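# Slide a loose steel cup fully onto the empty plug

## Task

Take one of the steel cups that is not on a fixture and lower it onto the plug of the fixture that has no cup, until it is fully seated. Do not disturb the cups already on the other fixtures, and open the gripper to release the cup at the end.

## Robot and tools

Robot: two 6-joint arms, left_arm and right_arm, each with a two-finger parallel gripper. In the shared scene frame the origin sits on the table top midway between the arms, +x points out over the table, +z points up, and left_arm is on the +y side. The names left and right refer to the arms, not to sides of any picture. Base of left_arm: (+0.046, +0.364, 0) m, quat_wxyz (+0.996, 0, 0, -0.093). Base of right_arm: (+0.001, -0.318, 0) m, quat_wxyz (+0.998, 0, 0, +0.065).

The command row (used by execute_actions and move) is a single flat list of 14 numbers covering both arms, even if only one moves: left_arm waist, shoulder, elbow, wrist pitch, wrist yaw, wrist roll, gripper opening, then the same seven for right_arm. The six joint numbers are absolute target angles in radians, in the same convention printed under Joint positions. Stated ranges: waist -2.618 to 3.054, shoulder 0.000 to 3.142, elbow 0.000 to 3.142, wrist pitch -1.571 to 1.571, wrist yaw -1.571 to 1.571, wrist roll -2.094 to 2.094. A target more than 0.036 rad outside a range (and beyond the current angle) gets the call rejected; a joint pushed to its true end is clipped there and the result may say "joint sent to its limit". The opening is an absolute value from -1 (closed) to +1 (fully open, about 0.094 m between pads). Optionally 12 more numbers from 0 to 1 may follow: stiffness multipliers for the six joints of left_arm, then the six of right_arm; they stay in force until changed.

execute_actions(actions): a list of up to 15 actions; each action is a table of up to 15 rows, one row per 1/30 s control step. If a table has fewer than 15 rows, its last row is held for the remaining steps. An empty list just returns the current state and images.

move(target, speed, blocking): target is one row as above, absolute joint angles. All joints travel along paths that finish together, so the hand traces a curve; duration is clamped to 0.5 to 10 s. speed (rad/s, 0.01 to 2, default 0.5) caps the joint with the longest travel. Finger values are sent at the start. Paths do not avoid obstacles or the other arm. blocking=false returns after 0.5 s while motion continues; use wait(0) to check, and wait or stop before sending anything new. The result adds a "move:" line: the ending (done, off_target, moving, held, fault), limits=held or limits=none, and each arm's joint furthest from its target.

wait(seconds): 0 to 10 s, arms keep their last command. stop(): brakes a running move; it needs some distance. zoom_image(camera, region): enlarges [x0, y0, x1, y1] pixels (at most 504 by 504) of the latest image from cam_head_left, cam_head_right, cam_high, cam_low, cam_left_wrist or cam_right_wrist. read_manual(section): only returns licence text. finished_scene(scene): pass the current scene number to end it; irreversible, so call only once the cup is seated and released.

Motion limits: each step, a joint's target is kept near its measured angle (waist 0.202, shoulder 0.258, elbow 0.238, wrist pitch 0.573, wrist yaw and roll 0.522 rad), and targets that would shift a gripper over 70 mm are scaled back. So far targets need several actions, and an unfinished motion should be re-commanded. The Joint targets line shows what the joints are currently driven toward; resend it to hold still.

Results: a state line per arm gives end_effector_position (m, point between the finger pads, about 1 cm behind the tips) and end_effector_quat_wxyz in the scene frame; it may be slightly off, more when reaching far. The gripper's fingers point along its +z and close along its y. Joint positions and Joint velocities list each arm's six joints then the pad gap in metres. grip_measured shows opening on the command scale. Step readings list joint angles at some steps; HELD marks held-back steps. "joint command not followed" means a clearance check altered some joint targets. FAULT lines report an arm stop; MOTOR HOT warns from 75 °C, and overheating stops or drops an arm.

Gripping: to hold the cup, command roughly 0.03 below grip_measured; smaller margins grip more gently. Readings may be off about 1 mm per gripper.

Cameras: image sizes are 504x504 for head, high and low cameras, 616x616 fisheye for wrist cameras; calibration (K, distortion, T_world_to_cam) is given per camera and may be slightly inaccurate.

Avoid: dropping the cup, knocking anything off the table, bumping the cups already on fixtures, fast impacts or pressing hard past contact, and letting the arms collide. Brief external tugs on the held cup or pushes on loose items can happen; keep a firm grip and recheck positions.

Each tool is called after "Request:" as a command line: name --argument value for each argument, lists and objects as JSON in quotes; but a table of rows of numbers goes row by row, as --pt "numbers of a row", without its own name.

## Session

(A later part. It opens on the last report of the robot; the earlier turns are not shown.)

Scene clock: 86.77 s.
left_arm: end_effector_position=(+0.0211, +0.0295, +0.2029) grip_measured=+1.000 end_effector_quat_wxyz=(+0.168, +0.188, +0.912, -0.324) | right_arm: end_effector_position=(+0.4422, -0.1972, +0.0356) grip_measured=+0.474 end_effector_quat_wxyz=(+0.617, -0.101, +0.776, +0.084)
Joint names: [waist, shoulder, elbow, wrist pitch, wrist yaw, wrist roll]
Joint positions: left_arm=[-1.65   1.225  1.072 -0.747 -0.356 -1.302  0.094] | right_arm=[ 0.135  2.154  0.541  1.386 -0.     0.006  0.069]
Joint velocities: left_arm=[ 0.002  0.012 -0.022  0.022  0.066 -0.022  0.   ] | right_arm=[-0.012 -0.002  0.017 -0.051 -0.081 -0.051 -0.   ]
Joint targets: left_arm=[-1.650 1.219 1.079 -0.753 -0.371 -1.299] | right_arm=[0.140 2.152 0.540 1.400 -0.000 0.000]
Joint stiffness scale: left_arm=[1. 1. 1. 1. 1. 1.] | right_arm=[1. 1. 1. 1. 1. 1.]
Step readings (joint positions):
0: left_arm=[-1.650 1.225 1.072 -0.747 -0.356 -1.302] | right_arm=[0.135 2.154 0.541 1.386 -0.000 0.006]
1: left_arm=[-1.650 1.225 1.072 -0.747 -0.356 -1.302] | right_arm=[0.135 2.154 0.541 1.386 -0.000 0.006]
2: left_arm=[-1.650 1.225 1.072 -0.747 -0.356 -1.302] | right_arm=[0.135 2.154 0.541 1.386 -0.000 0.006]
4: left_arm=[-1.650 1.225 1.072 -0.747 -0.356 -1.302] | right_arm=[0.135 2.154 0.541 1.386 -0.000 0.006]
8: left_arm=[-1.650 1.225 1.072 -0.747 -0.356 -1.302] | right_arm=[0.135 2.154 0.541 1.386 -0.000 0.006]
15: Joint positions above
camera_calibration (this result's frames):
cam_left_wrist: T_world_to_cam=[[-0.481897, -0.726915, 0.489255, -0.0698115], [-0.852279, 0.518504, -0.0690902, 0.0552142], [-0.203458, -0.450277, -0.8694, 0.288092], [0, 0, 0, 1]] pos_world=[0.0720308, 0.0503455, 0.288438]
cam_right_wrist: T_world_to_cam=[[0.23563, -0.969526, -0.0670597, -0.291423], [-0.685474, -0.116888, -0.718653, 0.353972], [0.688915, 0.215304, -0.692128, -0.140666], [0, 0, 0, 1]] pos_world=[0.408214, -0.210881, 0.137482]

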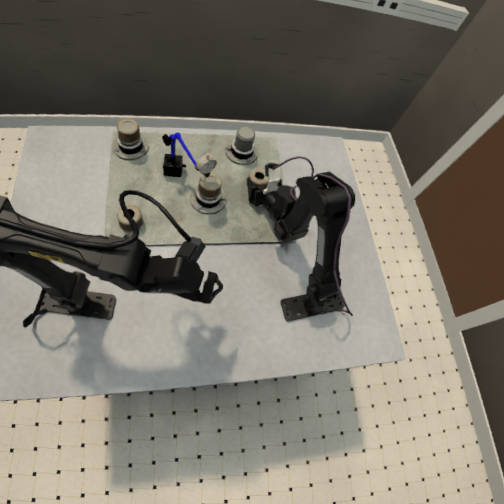

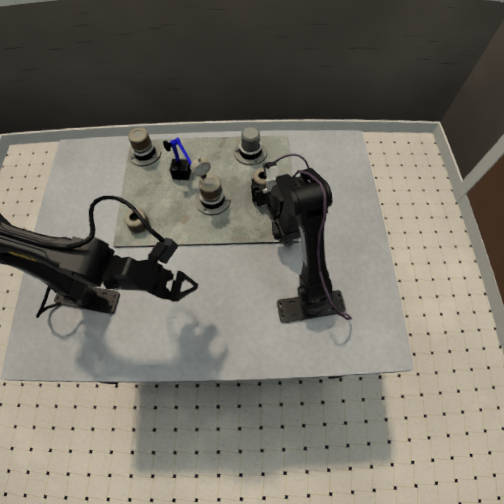

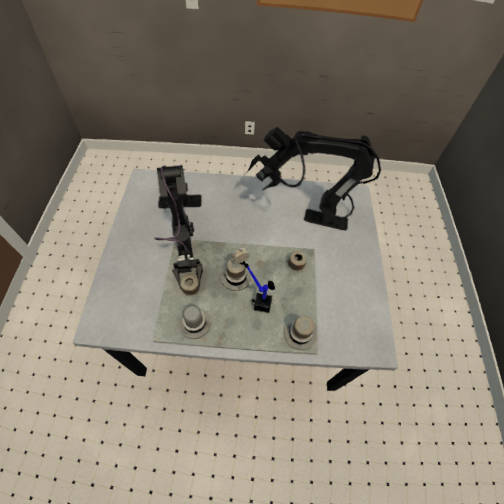

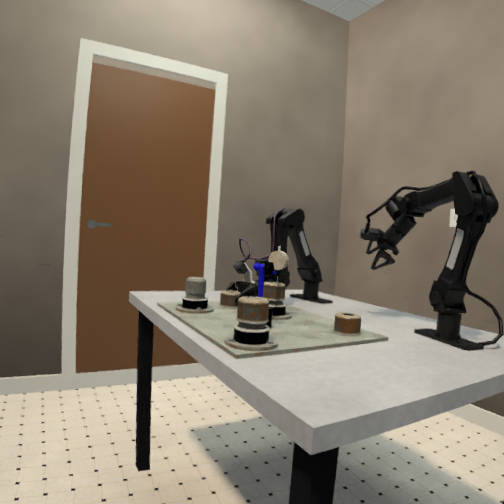

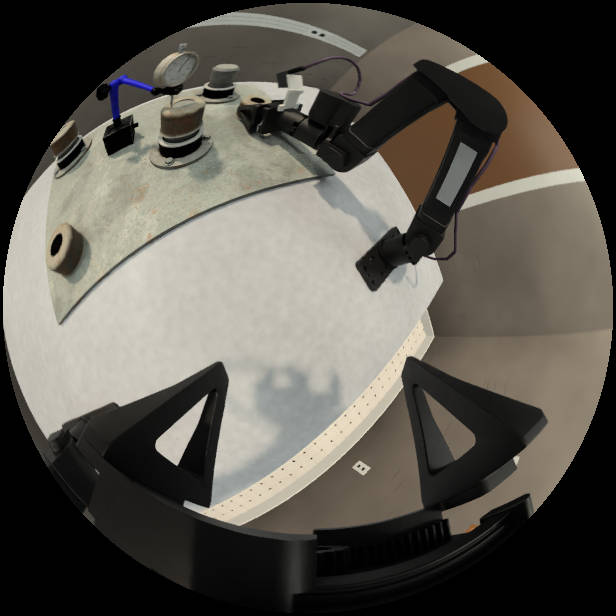

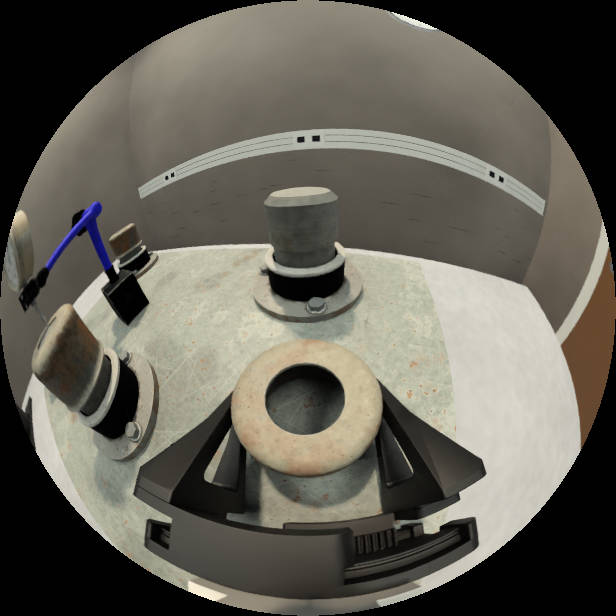

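Request:
move --target '[-1.65,1.219,1.079,-0.753,-0.371,-1.299,1,0.14,1.62,0.90,0.63,0,0,0.44]' --speed 0.6

Request:
move --target '[-1.65,1.219,1.079,-0.753,-0.371,-1.299,1,0.14,2.075,1.36,0.62,0,0,0.44]' --speed 0.4

Scene clock: 92.13 s.
left_arm: end_effector_position=(+0.0211, +0.0295, +0.2029) grip_measured=+1.000 end_effector_quat_wxyz=(+0.168, +0.188, +0.912, -0.324) | right_arm: end_effector_position=(+0.4833, -0.1861, +0.1958) grip_measured=+0.474 end_effector_quat_wxyz=(+0.622, -0.100, +0.772, +0.085)
Joint names: [waist, shoulder, elbow, wrist pitch, wrist yaw, wrist roll]
Joint positions: left_arm=[-1.65   1.225  1.072 -0.747 -0.356 -1.302  0.094] | right_arm=[ 0.135  1.656  0.86   0.583 -0.     0.006  0.069]
Joint velocities: left_arm=[-0.002 -0.022  0.012 -0.007  0.007 -0.081  0.   ] | right_arm=[-0.022  0.022  0.007 -0.066 -0.022 -0.081  0.001]
Joint targets: left_arm=[-1.650 1.219 1.079 -0.753 -0.371 -1.299] | right_arm=[0.140 1.620 0.900 0.630 -0.000 -0.000]
Joint stiffness scale: left_arm=[1. 1. 1. 1. 1. 1.] | right_arm=[1. 1. 1. 1. 1. 1.]
move: off_target (right_arm); limits=none; left_arm: farthest joint: the wrist yaw, 0.015 radians from its target (0.015 radians at the start); right_arm: farthest joint: the wrist pitch, 0.047 radians from its target (0.756 radians at the start)
camera_calibration (this result's frames):
cam_left_wrist: T_world_to_cam=[[-0.481897, -0.726915, 0.489255, -0.0698115], [-0.852279, 0.518504, -0.0690902, 0.0552142], [-0.203458, -0.450277, -0.8694, 0.288092], [0, 0, 0, 1]] pos_world=[0.0720308, 0.0503455, 0.288438]
cam_right_wrist: T_world_to_cam=[[0.236521, -0.969285, -0.0674135, -0.27988], [-0.675886, -0.114289, -0.728091, 0.496284], [0.698023, 0.217773, -0.682158, -0.0664322], [0, 0, 0, 1]] pos_world=[0.448, -0.200097, 0.297155]

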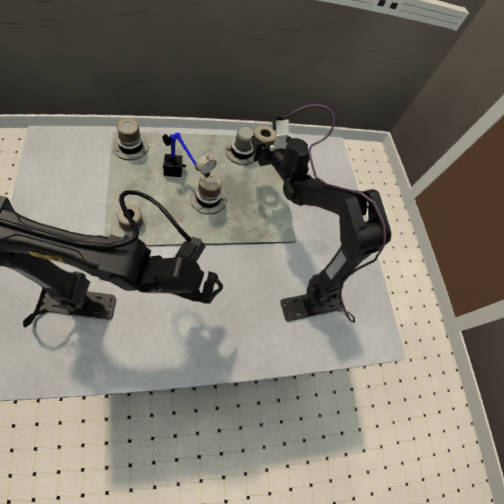

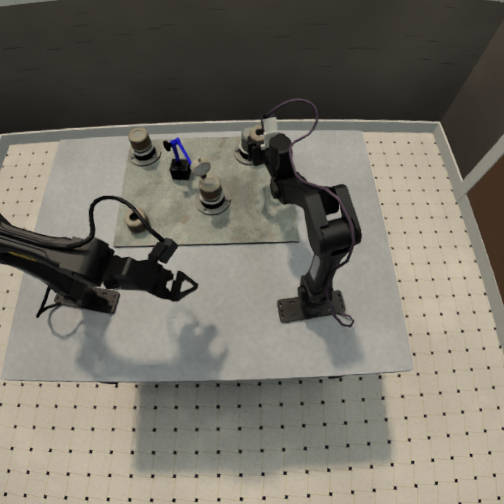

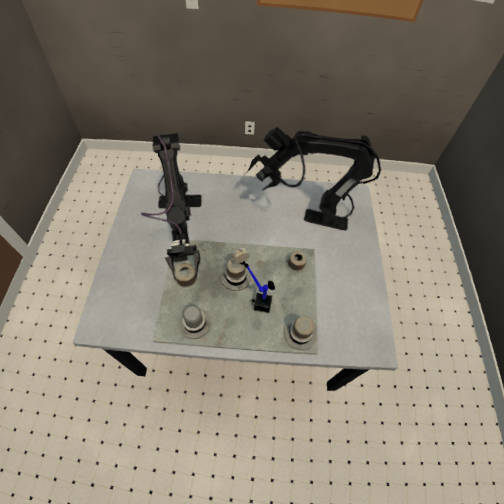

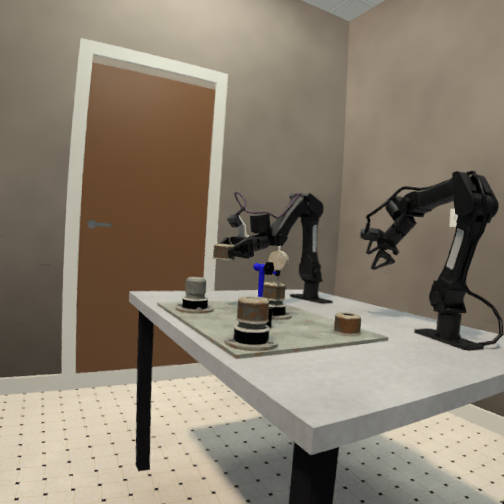

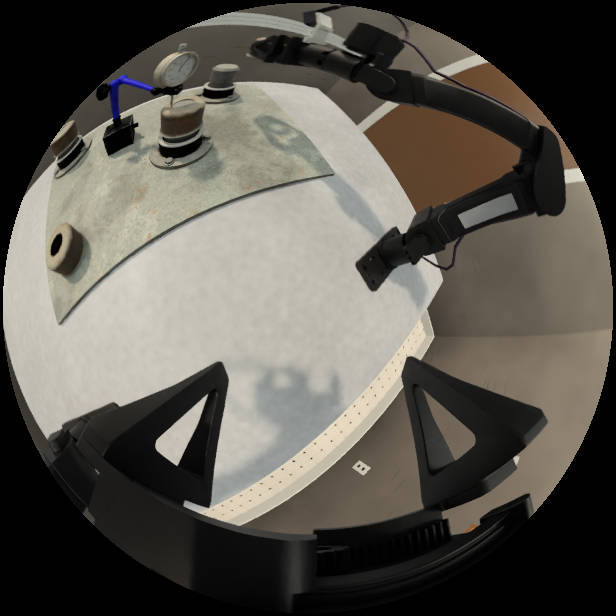

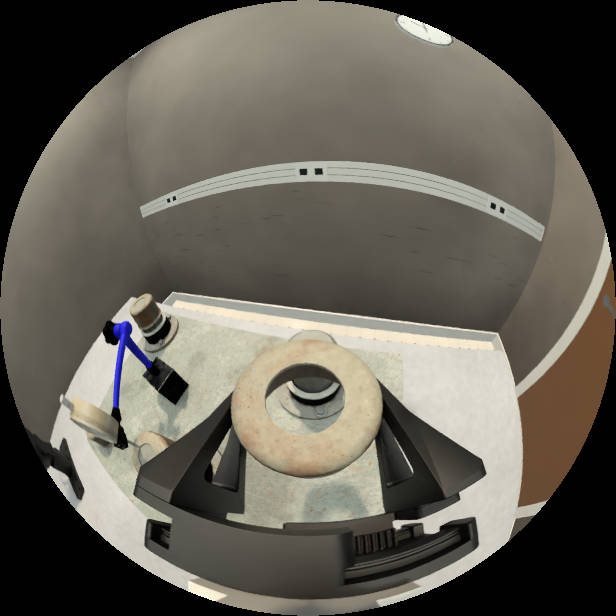

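Scene clock: 93.77 s.
left_arm: end_effector_position=(+0.0210, +0.0295, +0.2029) grip_measured=+1.000 end_effector_quat_wxyz=(+0.168, +0.189, +0.912, -0.324) | right_arm: end_effector_position=(+0.5887, -0.1575, +0.1585) grip_measured=+0.474 end_effector_quat_wxyz=(+0.611, -0.101, +0.780, +0.083)
Joint names: [waist, shoulder, elbow, wrist pitch, wrist yaw, wrist roll]
Joint positions: left_arm=[-1.65   1.225  1.072 -0.747 -0.355 -1.302  0.094] | right_arm=[ 0.135  2.091  1.31   0.54  -0.     0.006  0.069]
Joint velocities: left_arm=[ 0.002 -0.002 -0.002 -0.007  0.022 -0.051  0.   ] | right_arm=[ 0.002 -0.007  0.022  0.081 -0.007 -0.066 -0.   ]
Joint targets: left_arm=[-1.650 1.219 1.079 -0.753 -0.371 -1.299] | right_arm=[0.140 2.075 1.360 0.620 0.000 0.000]
Joint stiffness scale: left_arm=[1. 1. 1. 1. 1. 1.] | right_arm=[1. 1. 1. 1. 1. 1.]
move: off_target (right_arm); limits=none; left_arm: farthest joint: the wrist yaw, 0.016 radians from its target (0.015 radians at the start); right_arm: farthest joint: the wrist pitch, 0.080 radians from its target (0.037 radians at the start)
camera_calibration (this result's frames):
cam_left_wrist: T_world_to_cam=[[-0.481928, -0.726838, 0.489338, -0.0698504], [-0.852176, 0.518711, -0.0688039, 0.0550896], [-0.203816, -0.45016, -0.869376, 0.288063], [0, 0, 0, 1]] pos_world=[0.071995, 0.0503292, 0.288406]
cam_right_wrist: T_world_to_cam=[[0.234768, -0.96976, -0.0667035, -0.278784], [-0.694676, -0.119382, -0.709348, 0.550949], [0.679934, 0.21287, -0.701696, -0.158669], [0, 0, 0, 1]] pos_world=[0.556065, -0.170804, 0.260881]

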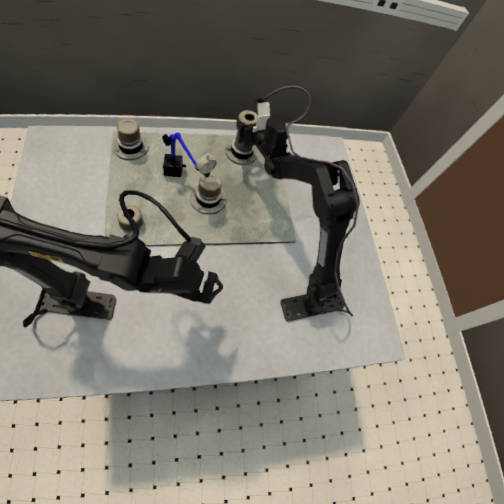

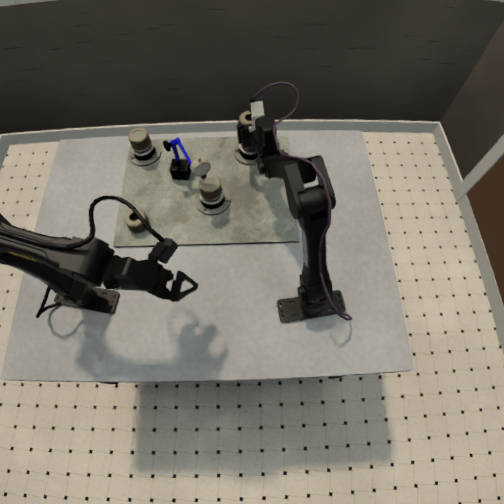

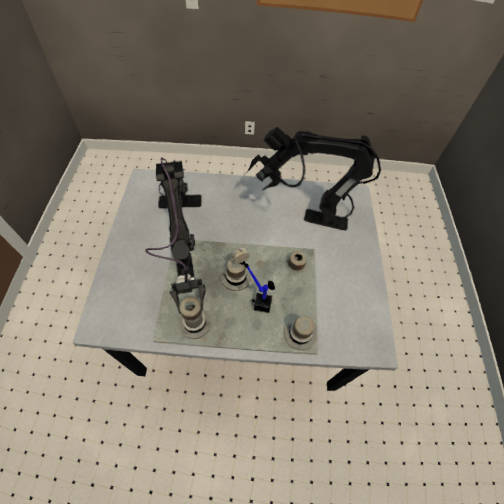

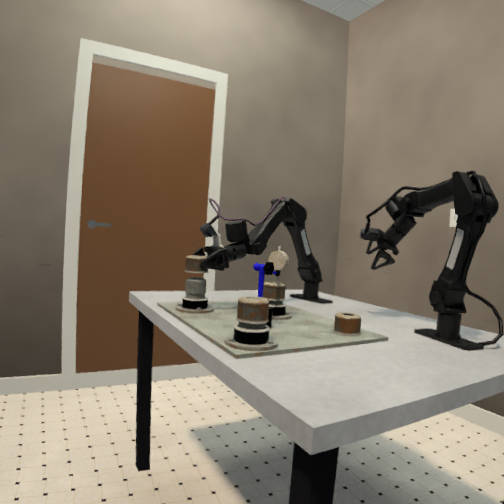

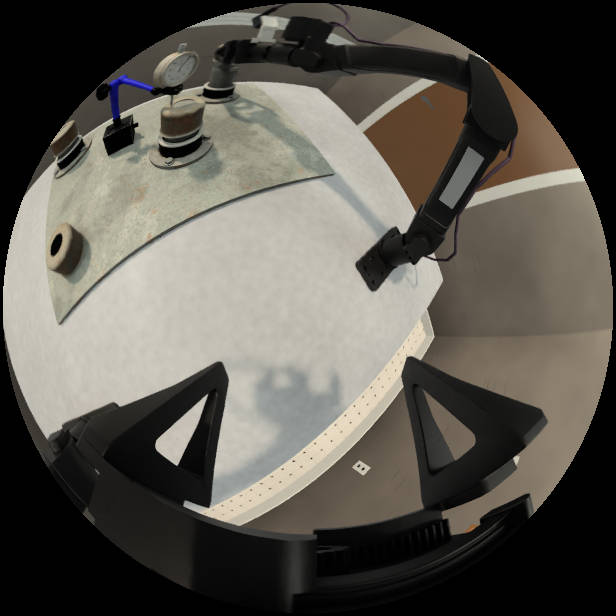

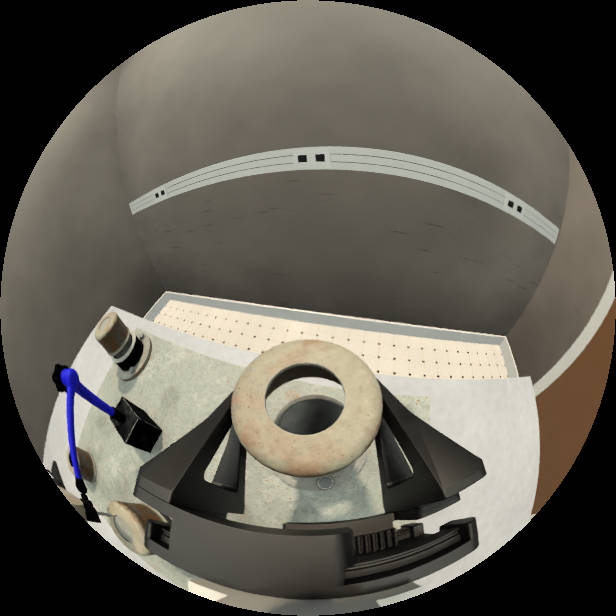

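Request:
zoom_image --camera "cam_low" --region '[165, 245, 235, 315]'

Request:
zoom_image --camera "cam_right_wrist" --region '[255, 350, 355, 450]'

Request:
zoom_image --camera "cam_high" --region '[160, 280, 230, 350]'

Region (165, 245, 235, 315) of cam_low's 504x504 image, scaled by 7.200, with more detail than that image has.

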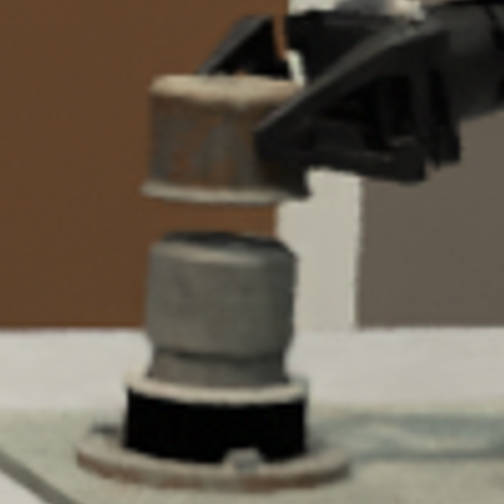

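Region (255, 350, 355, 450) of cam_right_wrist's 616x616 image, scaled by 5.040, with more detail than that image has.

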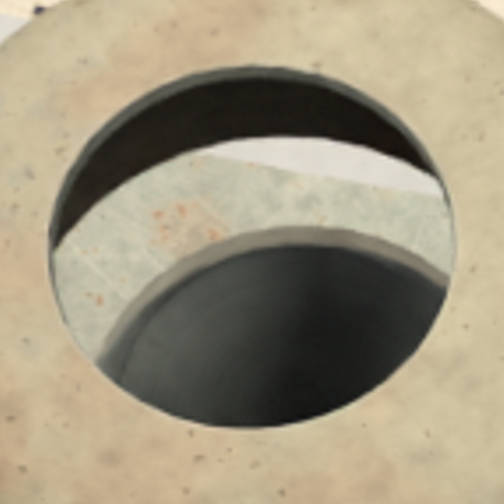

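Region (160, 280, 230, 350) of cam_high's 504x504 image, scaled by 7.200, with more detail than that image has.

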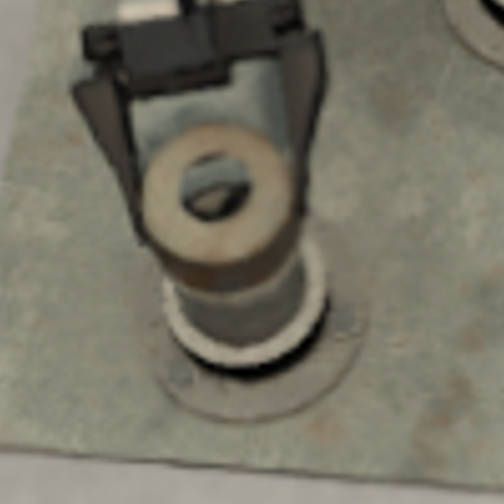

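Request:
execute_actions --actions '[[[-1.65,1.219,1.079,-0.753,-0.371,-1.299,1,0.14,2.077,1.35,0.63,0,0,0.44],[-1.65,1.219,1.079,-0.753,-0.371,-1.299,1,0.14,2.080,1.34,0.64,0,0,0.44],[-1.65,1.219,1.079,-0.753,-0.371,-1.299,1,0.14,2.083,1.33,0.647,0,0,0.44],[-1.65,1.219,1.079,-0.753,-0.371,-1.299,1,0.14,2.087,1.322,0.654,0,0,0.44],[-1.65,1.219,1.079,-0.753,-0.371,-1.299,1,0.14,2.091,1.318,0.661,0,0,0.44],[-1.65,1.219,1.079,-0.753,-0.371,-1.299,1,0.14,2.095,1.314,0.668,0,0,0.44],[-1.65,1.219,1.079,-0.753,-0.371,-1.299,1,0.14,2.099,1.310,0.675,0,0,0.44],[-1.65,1.219,1.079,-0.753,-0.371,-1.299,1,0.14,2.103,1.306,0.682,0,0,0.44],[-1.65,1.219,1.079,-0.753,-0.371,-1.299,1,0.14,2.107,1.303,0.689,0,0,0.44],[-1.65,1.219,1.079,-0.753,-0.371,-1.299,1,0.14,2.111,1.300,0.696,0,0,0.44],[-1.65,1.219,1.079,-0.753,-0.371,-1.299,1,0.14,2.115,1.297,0.702,0,0,0.44],[-1.65,1.219,1.079,-0.753,-0.371,-1.299,1,0.14,2.118,1.295,0.706,0,0,0.44]]]'

Request:
wait --seconds 0.3

Request:
zoom_image --camera "cam_low" --region '[165, 245, 235, 315]'

Request:
zoom_image --camera "cam_right_wrist" --region '[255, 350, 355, 450]'

Scene clock: 98.27 s.
left_arm: end_effector_position=(+0.0211, +0.0295, +0.2029) grip_measured=+1.000 end_effector_quat_wxyz=(+0.168, +0.188, +0.912, -0.324) | right_arm: end_effector_position=(+0.5912, -0.1569, +0.1461) grip_measured=+0.474 end_effector_quat_wxyz=(+0.619, -0.101, +0.774, +0.085)
Joint names: [waist, shoulder, elbow, wrist pitch, wrist yaw, wrist roll]
Joint positions: left_arm=[-1.65   1.225  1.072 -0.747 -0.356 -1.302  0.094] | right_arm=[ 0.135  2.131  1.294  0.615 -0.     0.006  0.069]
Joint velocities: left_arm=[ 0.007  0.017  0.002  0.066  0.022 -0.066  0.   ] | right_arm=[-0.002  0.1   -0.056 -0.037 -0.051 -0.022 -0.002]
Joint targets: left_arm=[-1.650 1.219 1.079 -0.753 -0.371 -1.299] | right_arm=[0.140 2.118 1.295 0.706 -0.000 0.000]
Joint stiffness scale: left_arm=[1. 1. 1. 1. 1. 1.] | right_arm=[1. 1. 1. 1. 1. 1.]
Step readings (joint positions):
0: left_arm=[-1.650 1.225 1.072 -0.747 -0.355 -1.302] | right_arm=[0.135 2.091 1.310 0.540 -0.000 0.006]
1: left_arm=[-1.650 1.225 1.072 -0.747 -0.355 -1.302] | right_arm=[0.135 2.091 1.310 0.541 -0.000 0.006]
2: left_arm=[-1.650 1.225 1.072 -0.747 -0.355 -1.302] | right_arm=[0.135 2.091 1.310 0.543 -0.000 0.006]
4: left_arm=[-1.650 1.225 1.072 -0.747 -0.355 -1.302] | right_arm=[0.135 2.091 1.310 0.550 -0.000 0.006]
8: left_arm=[-1.650 1.225 1.072 -0.747 -0.355 -1.302] | right_arm=[0.135 2.101 1.310 0.581 -0.000 0.006]
15: Joint positions above
camera_calibration (this result's frames):
cam_left_wrist: T_world_to_cam=[[-0.481897, -0.726915, 0.489255, -0.0698115], [-0.852279, 0.518504, -0.0690902, 0.0552142], [-0.203458, -0.450277, -0.8694, 0.288092], [0, 0, 0, 1]] pos_world=[0.0720308, 0.0503455, 0.288438]
cam_right_wrist: T_world_to_cam=[[0.236026, -0.969419, -0.0672185, -0.280158], [-0.681228, -0.115737, -0.722864, 0.538535], [0.692979, 0.216406, -0.687713, -0.178432], [0, 0, 0, 1]] pos_world=[0.556639, -0.170649, 0.247746]

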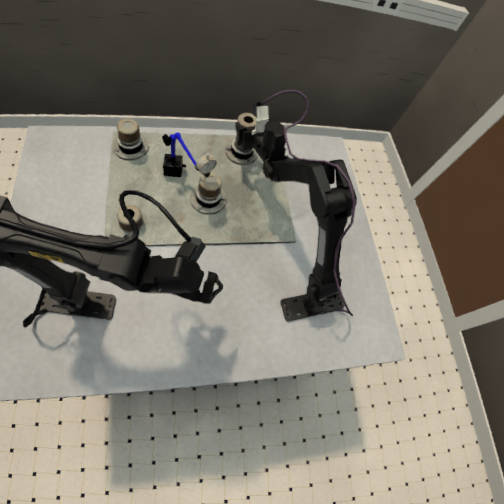

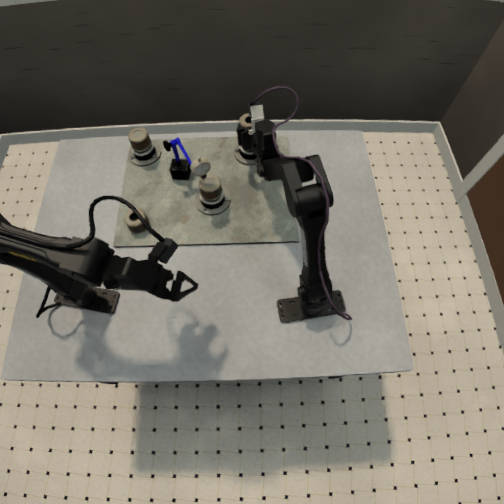

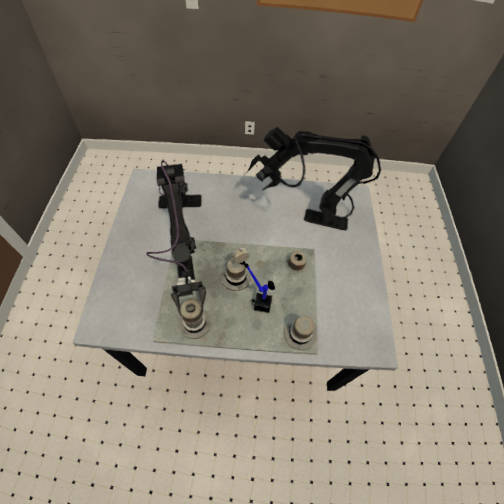

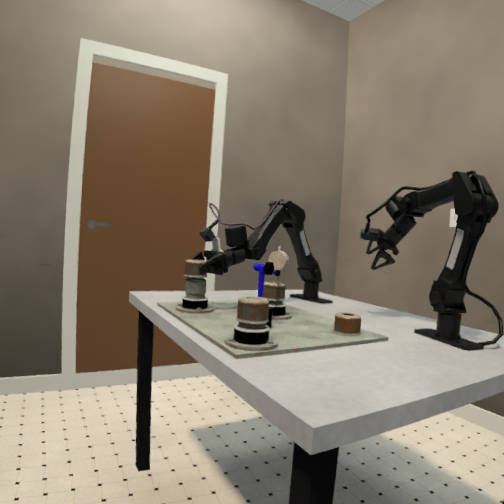

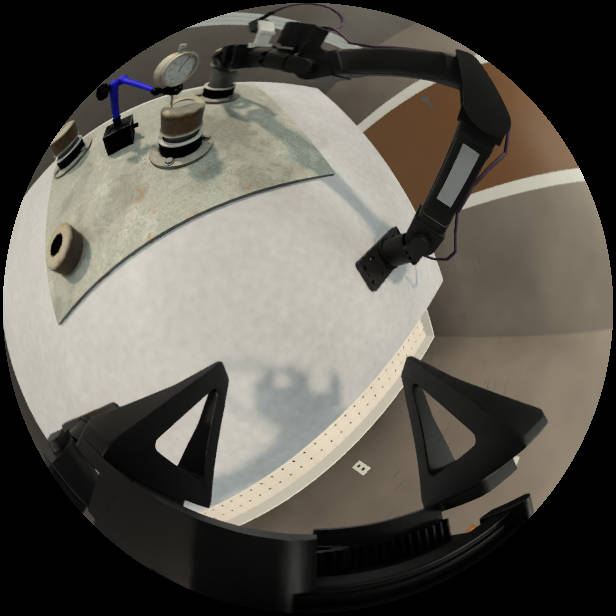

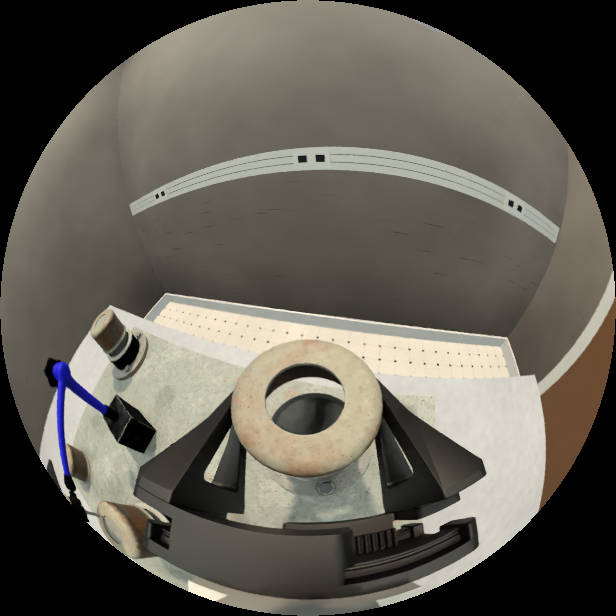

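Scene clock: 98.57 s.
left_arm: end_effector_position=(+0.0211, +0.0295, +0.2029) grip_measured=+1.000 end_effector_quat_wxyz=(+0.168, +0.188, +0.912, -0.324) | right_arm: end_effector_position=(+0.5908, -0.1570, +0.1414) grip_measured=+0.474 end_effector_quat_wxyz=(+0.617, -0.101, +0.776, +0.084)
Joint names: [waist, shoulder, elbow, wrist pitch, wrist yaw, wrist roll]
Joint positions: left_arm=[-1.65   1.225  1.072 -0.747 -0.356 -1.302  0.094] | right_arm=[ 0.135  2.138  1.289  0.622 -0.     0.006  0.069]
Joint velocities: left_arm=[-0.007  0.007  0.007 -0.007  0.022 -0.022  0.   ] | right_arm=[-0.002 -0.012  0.012  0.051 -0.022  0.007 -0.001]
Joint targets: left_arm=[-1.650 1.219 1.079 -0.753 -0.371 -1.299] | right_arm=[0.140 2.118 1.295 0.706 0.000 0.000]
Joint stiffness scale: left_arm=[1. 1. 1. 1. 1. 1.] | right_arm=[1. 1. 1. 1. 1. 1.]
wait: 0.30 s; no rest
camera_calibration (this result's frames):
cam_left_wrist: T_world_to_cam=[[-0.481897, -0.726915, 0.489255, -0.0698115], [-0.852279, 0.518504, -0.0690902, 0.0552142], [-0.203458, -0.450277, -0.8694, 0.288092], [0, 0, 0, 1]] pos_world=[0.0720308, 0.0503455, 0.288438]
cam_right_wrist: T_world_to_cam=[[0.235704, -0.969506, -0.0670897, -0.280322], [-0.68468, -0.116672, -0.719445, 0.536301], [0.689679, 0.215511, -0.691302, -0.178985], [0, 0, 0, 1]] pos_world=[0.55671, -0.17063, 0.2433]

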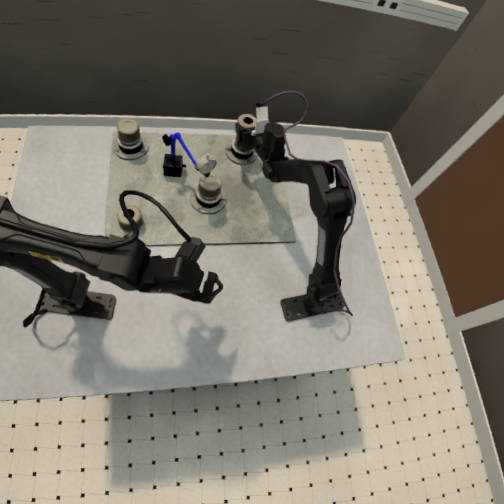

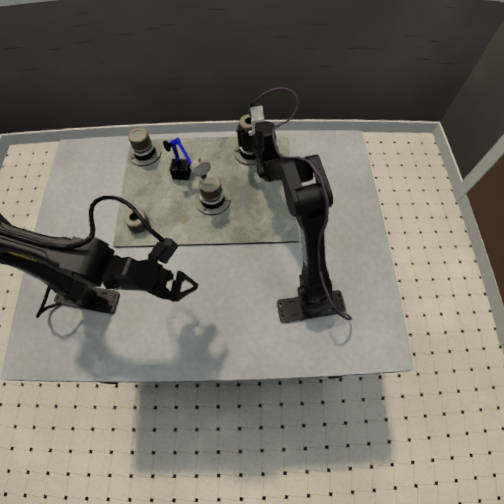

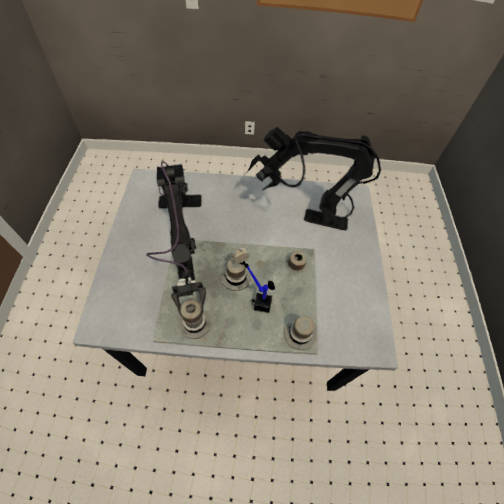

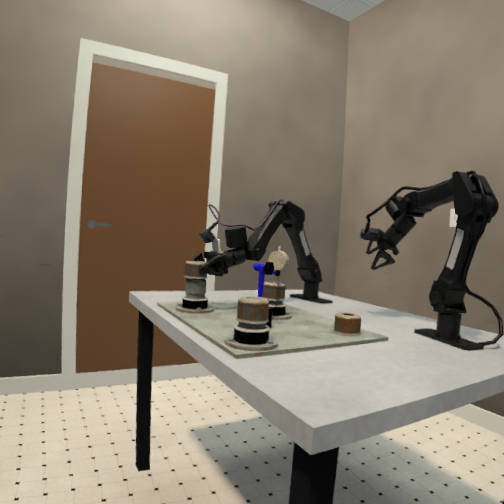

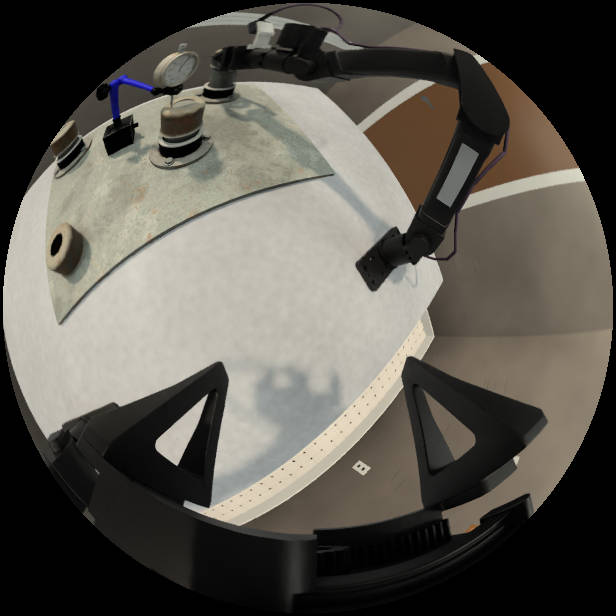

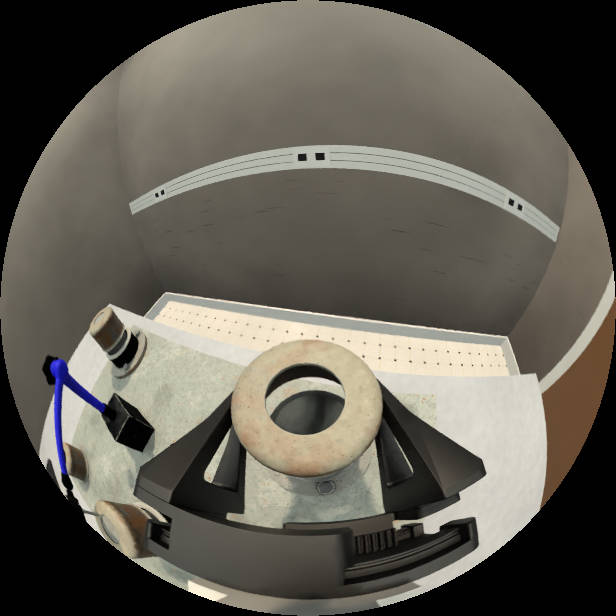

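Region (165, 245, 235, 315) of cam_low's 504x504 image, scaled by 7.200, with more detail than that image has.

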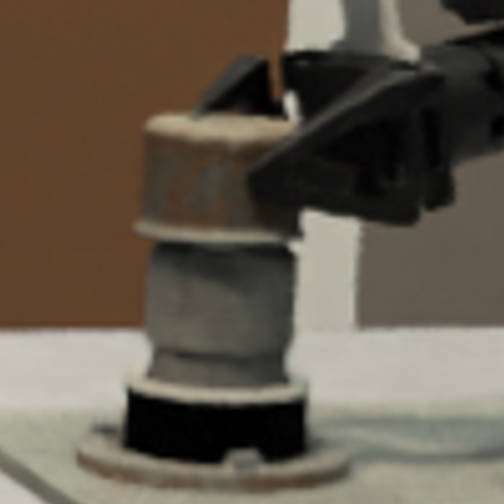

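Region (255, 350, 355, 450) of cam_right_wrist's 616x616 image, scaled by 5.040, with more detail than that image has.

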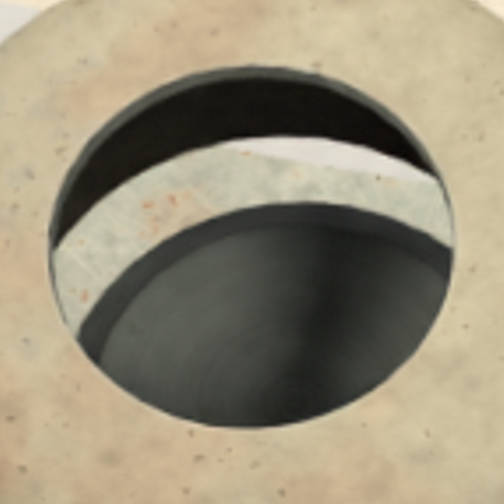

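Request:
execute_actions --actions '[[[-1.65,1.219,1.079,-0.753,-0.371,-1.299,1,0.136,2.118,1.292,0.711,0,0,0.44],[-1.65,1.219,1.079,-0.753,-0.371,-1.299,1,0.132,2.118,1.289,0.715,0,0,0.44],[-1.65,1.219,1.079,-0.753,-0.371,-1.299,1,0.130,2.118,1.286,0.719,0,0,0.44],[-1.65,1.219,1.079,-0.753,-0.371,-1.299,1,0.128,2.118,1.283,0.722,0,0,0.44],[-1.65,1.219,1.079,-0.753,-0.371,-1.299,1,0.127,2.118,1.280,0.725,0,0,0.44],[-1.65,1.219,1.079,-0.753,-0.371,-1.299,1,0.126,2.118,1.276,0.727,0,0,0.44]]]'

Request:
zoom_image --camera "cam_low" --region '[165, 245, 235, 315]'

Request:
zoom_image --camera "cam_right_wrist" --region '[255, 350, 355, 450]'

Scene clock: 102.13 s.
left_arm: end_effector_position=(+0.0211, +0.0295, +0.2029) grip_measured=+1.000 end_effector_quat_wxyz=(+0.168, +0.188, +0.912, -0.324) | right_arm: end_effector_position=(+0.5890, -0.1575, +0.1400) grip_measured=+0.474 end_effector_quat_wxyz=(+0.620, -0.101, +0.774, +0.085)
Joint names: [waist, shoulder, elbow, wrist pitch, wrist yaw, wrist roll]
Joint positions: left_arm=[-1.65   1.225  1.072 -0.747 -0.356 -1.302  0.094] | right_arm=[ 0.135  2.138  1.274  0.645 -0.     0.006  0.069]
Joint velocities: left_arm=[-0.012  0.007  0.002  0.037 -0.066 -0.007  0.   ] | right_arm=[ 0.007 -0.002 -0.007  0.051 -0.066 -0.022 -0.   ]
Joint targets: left_arm=[-1.650 1.219 1.079 -0.753 -0.371 -1.299] | right_arm=[0.126 2.118 1.276 0.727 -0.000 0.000]
Joint stiffness scale: left_arm=[1. 1. 1. 1. 1. 1.] | right_arm=[1. 1. 1. 1. 1. 1.]
Step readings (joint positions):
0: left_arm=[-1.650 1.225 1.072 -0.747 -0.356 -1.302] | right_arm=[0.135 2.138 1.289 0.625 -0.000 0.006]
1: left_arm=[-1.650 1.225 1.072 -0.747 -0.356 -1.302] | right_arm=[0.135 2.138 1.289 0.625 -0.000 0.006]
2: left_arm=[-1.650 1.225 1.072 -0.747 -0.356 -1.302] | right_arm=[0.135 2.138 1.289 0.626 -0.000 0.006]
4: left_arm=[-1.650 1.225 1.072 -0.747 -0.356 -1.302] | right_arm=[0.135 2.138 1.289 0.630 -0.000 0.006]
8: left_arm=[-1.650 1.225 1.072 -0.747 -0.356 -1.302] | right_arm=[0.135 2.138 1.282 0.644 -0.000 0.006]
15: Joint positions above
camera_calibration (this result's frames):
cam_left_wrist: T_world_to_cam=[[-0.481897, -0.726915, 0.489255, -0.0698115], [-0.852279, 0.518504, -0.0690902, 0.0552142], [-0.203458, -0.450277, -0.8694, 0.288092], [0, 0, 0, 1]] pos_world=[0.0720308, 0.0503455, 0.288438]
cam_right_wrist: T_world_to_cam=[[0.236174, -0.969379, -0.0672774, -0.2807], [-0.67963, -0.115303, -0.724437, 0.531889], [0.694496, 0.216817, -0.68605, -0.182005], [0, 0, 0, 1]] pos_world=[0.554183, -0.171314, 0.24157]

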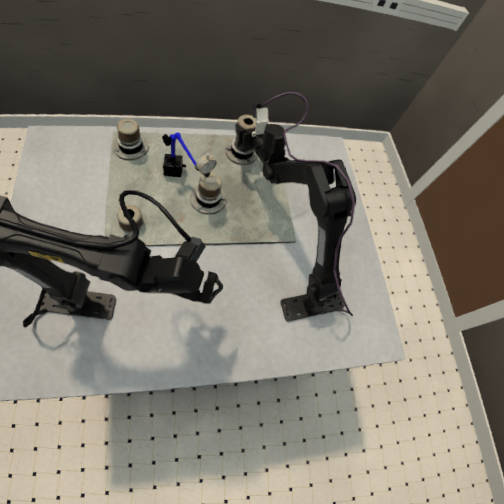

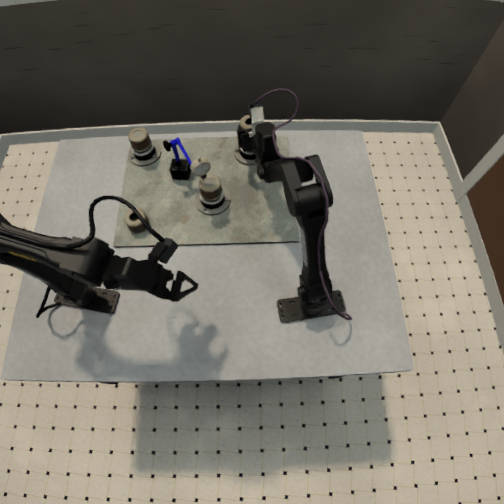

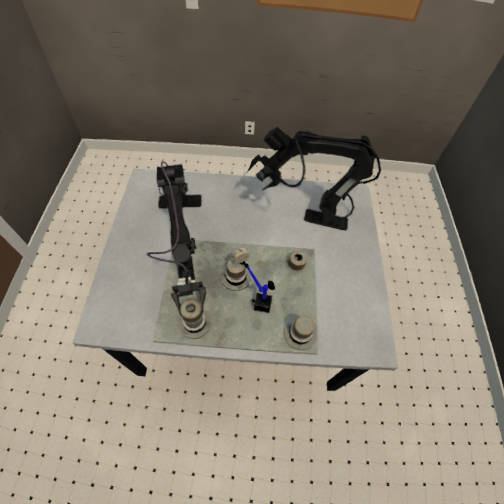

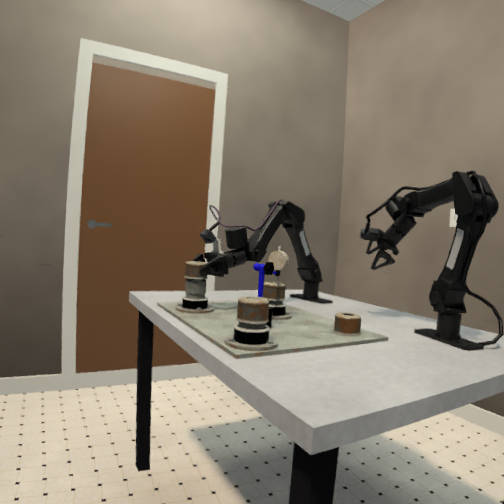

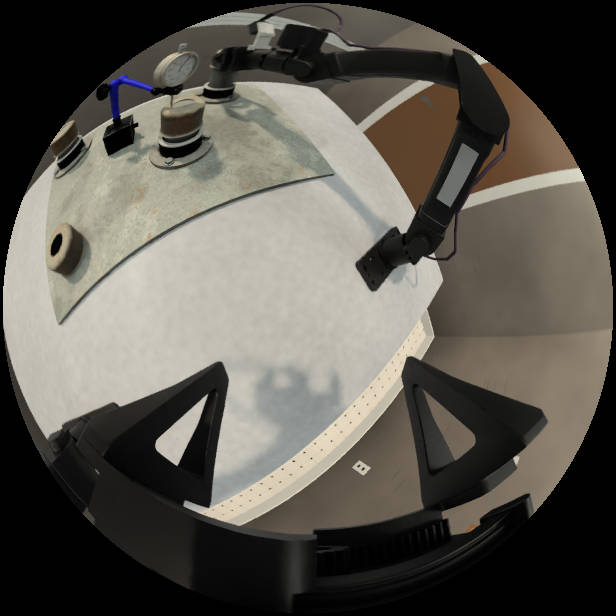

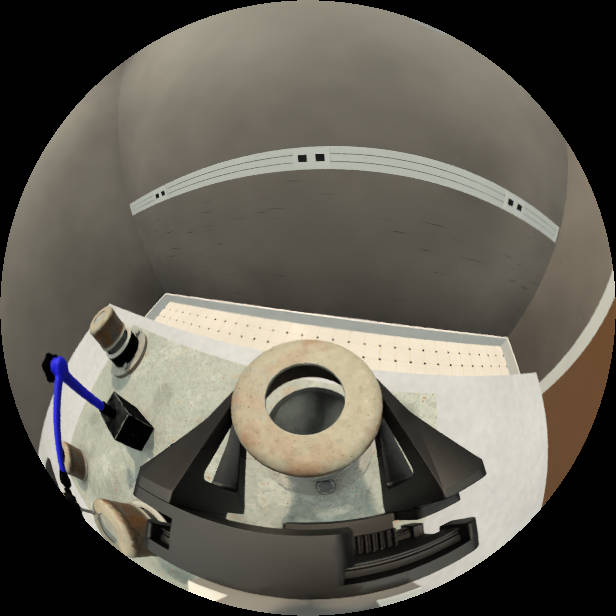

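Region (165, 245, 235, 315) of cam_low's 504x504 image, scaled by 7.200, with more detail than that image has.

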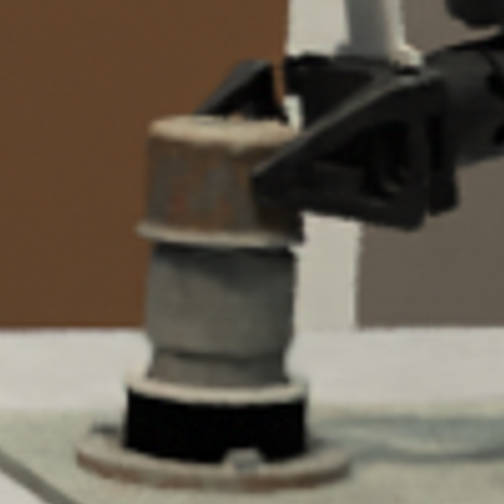

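Region (255, 350, 355, 450) of cam_right_wrist's 616x616 image, scaled by 5.040, with more detail than that image has.

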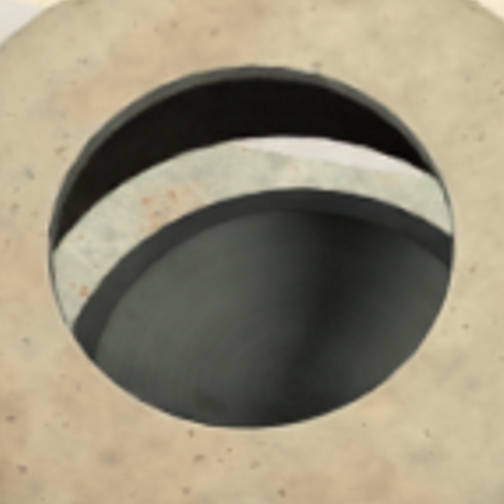

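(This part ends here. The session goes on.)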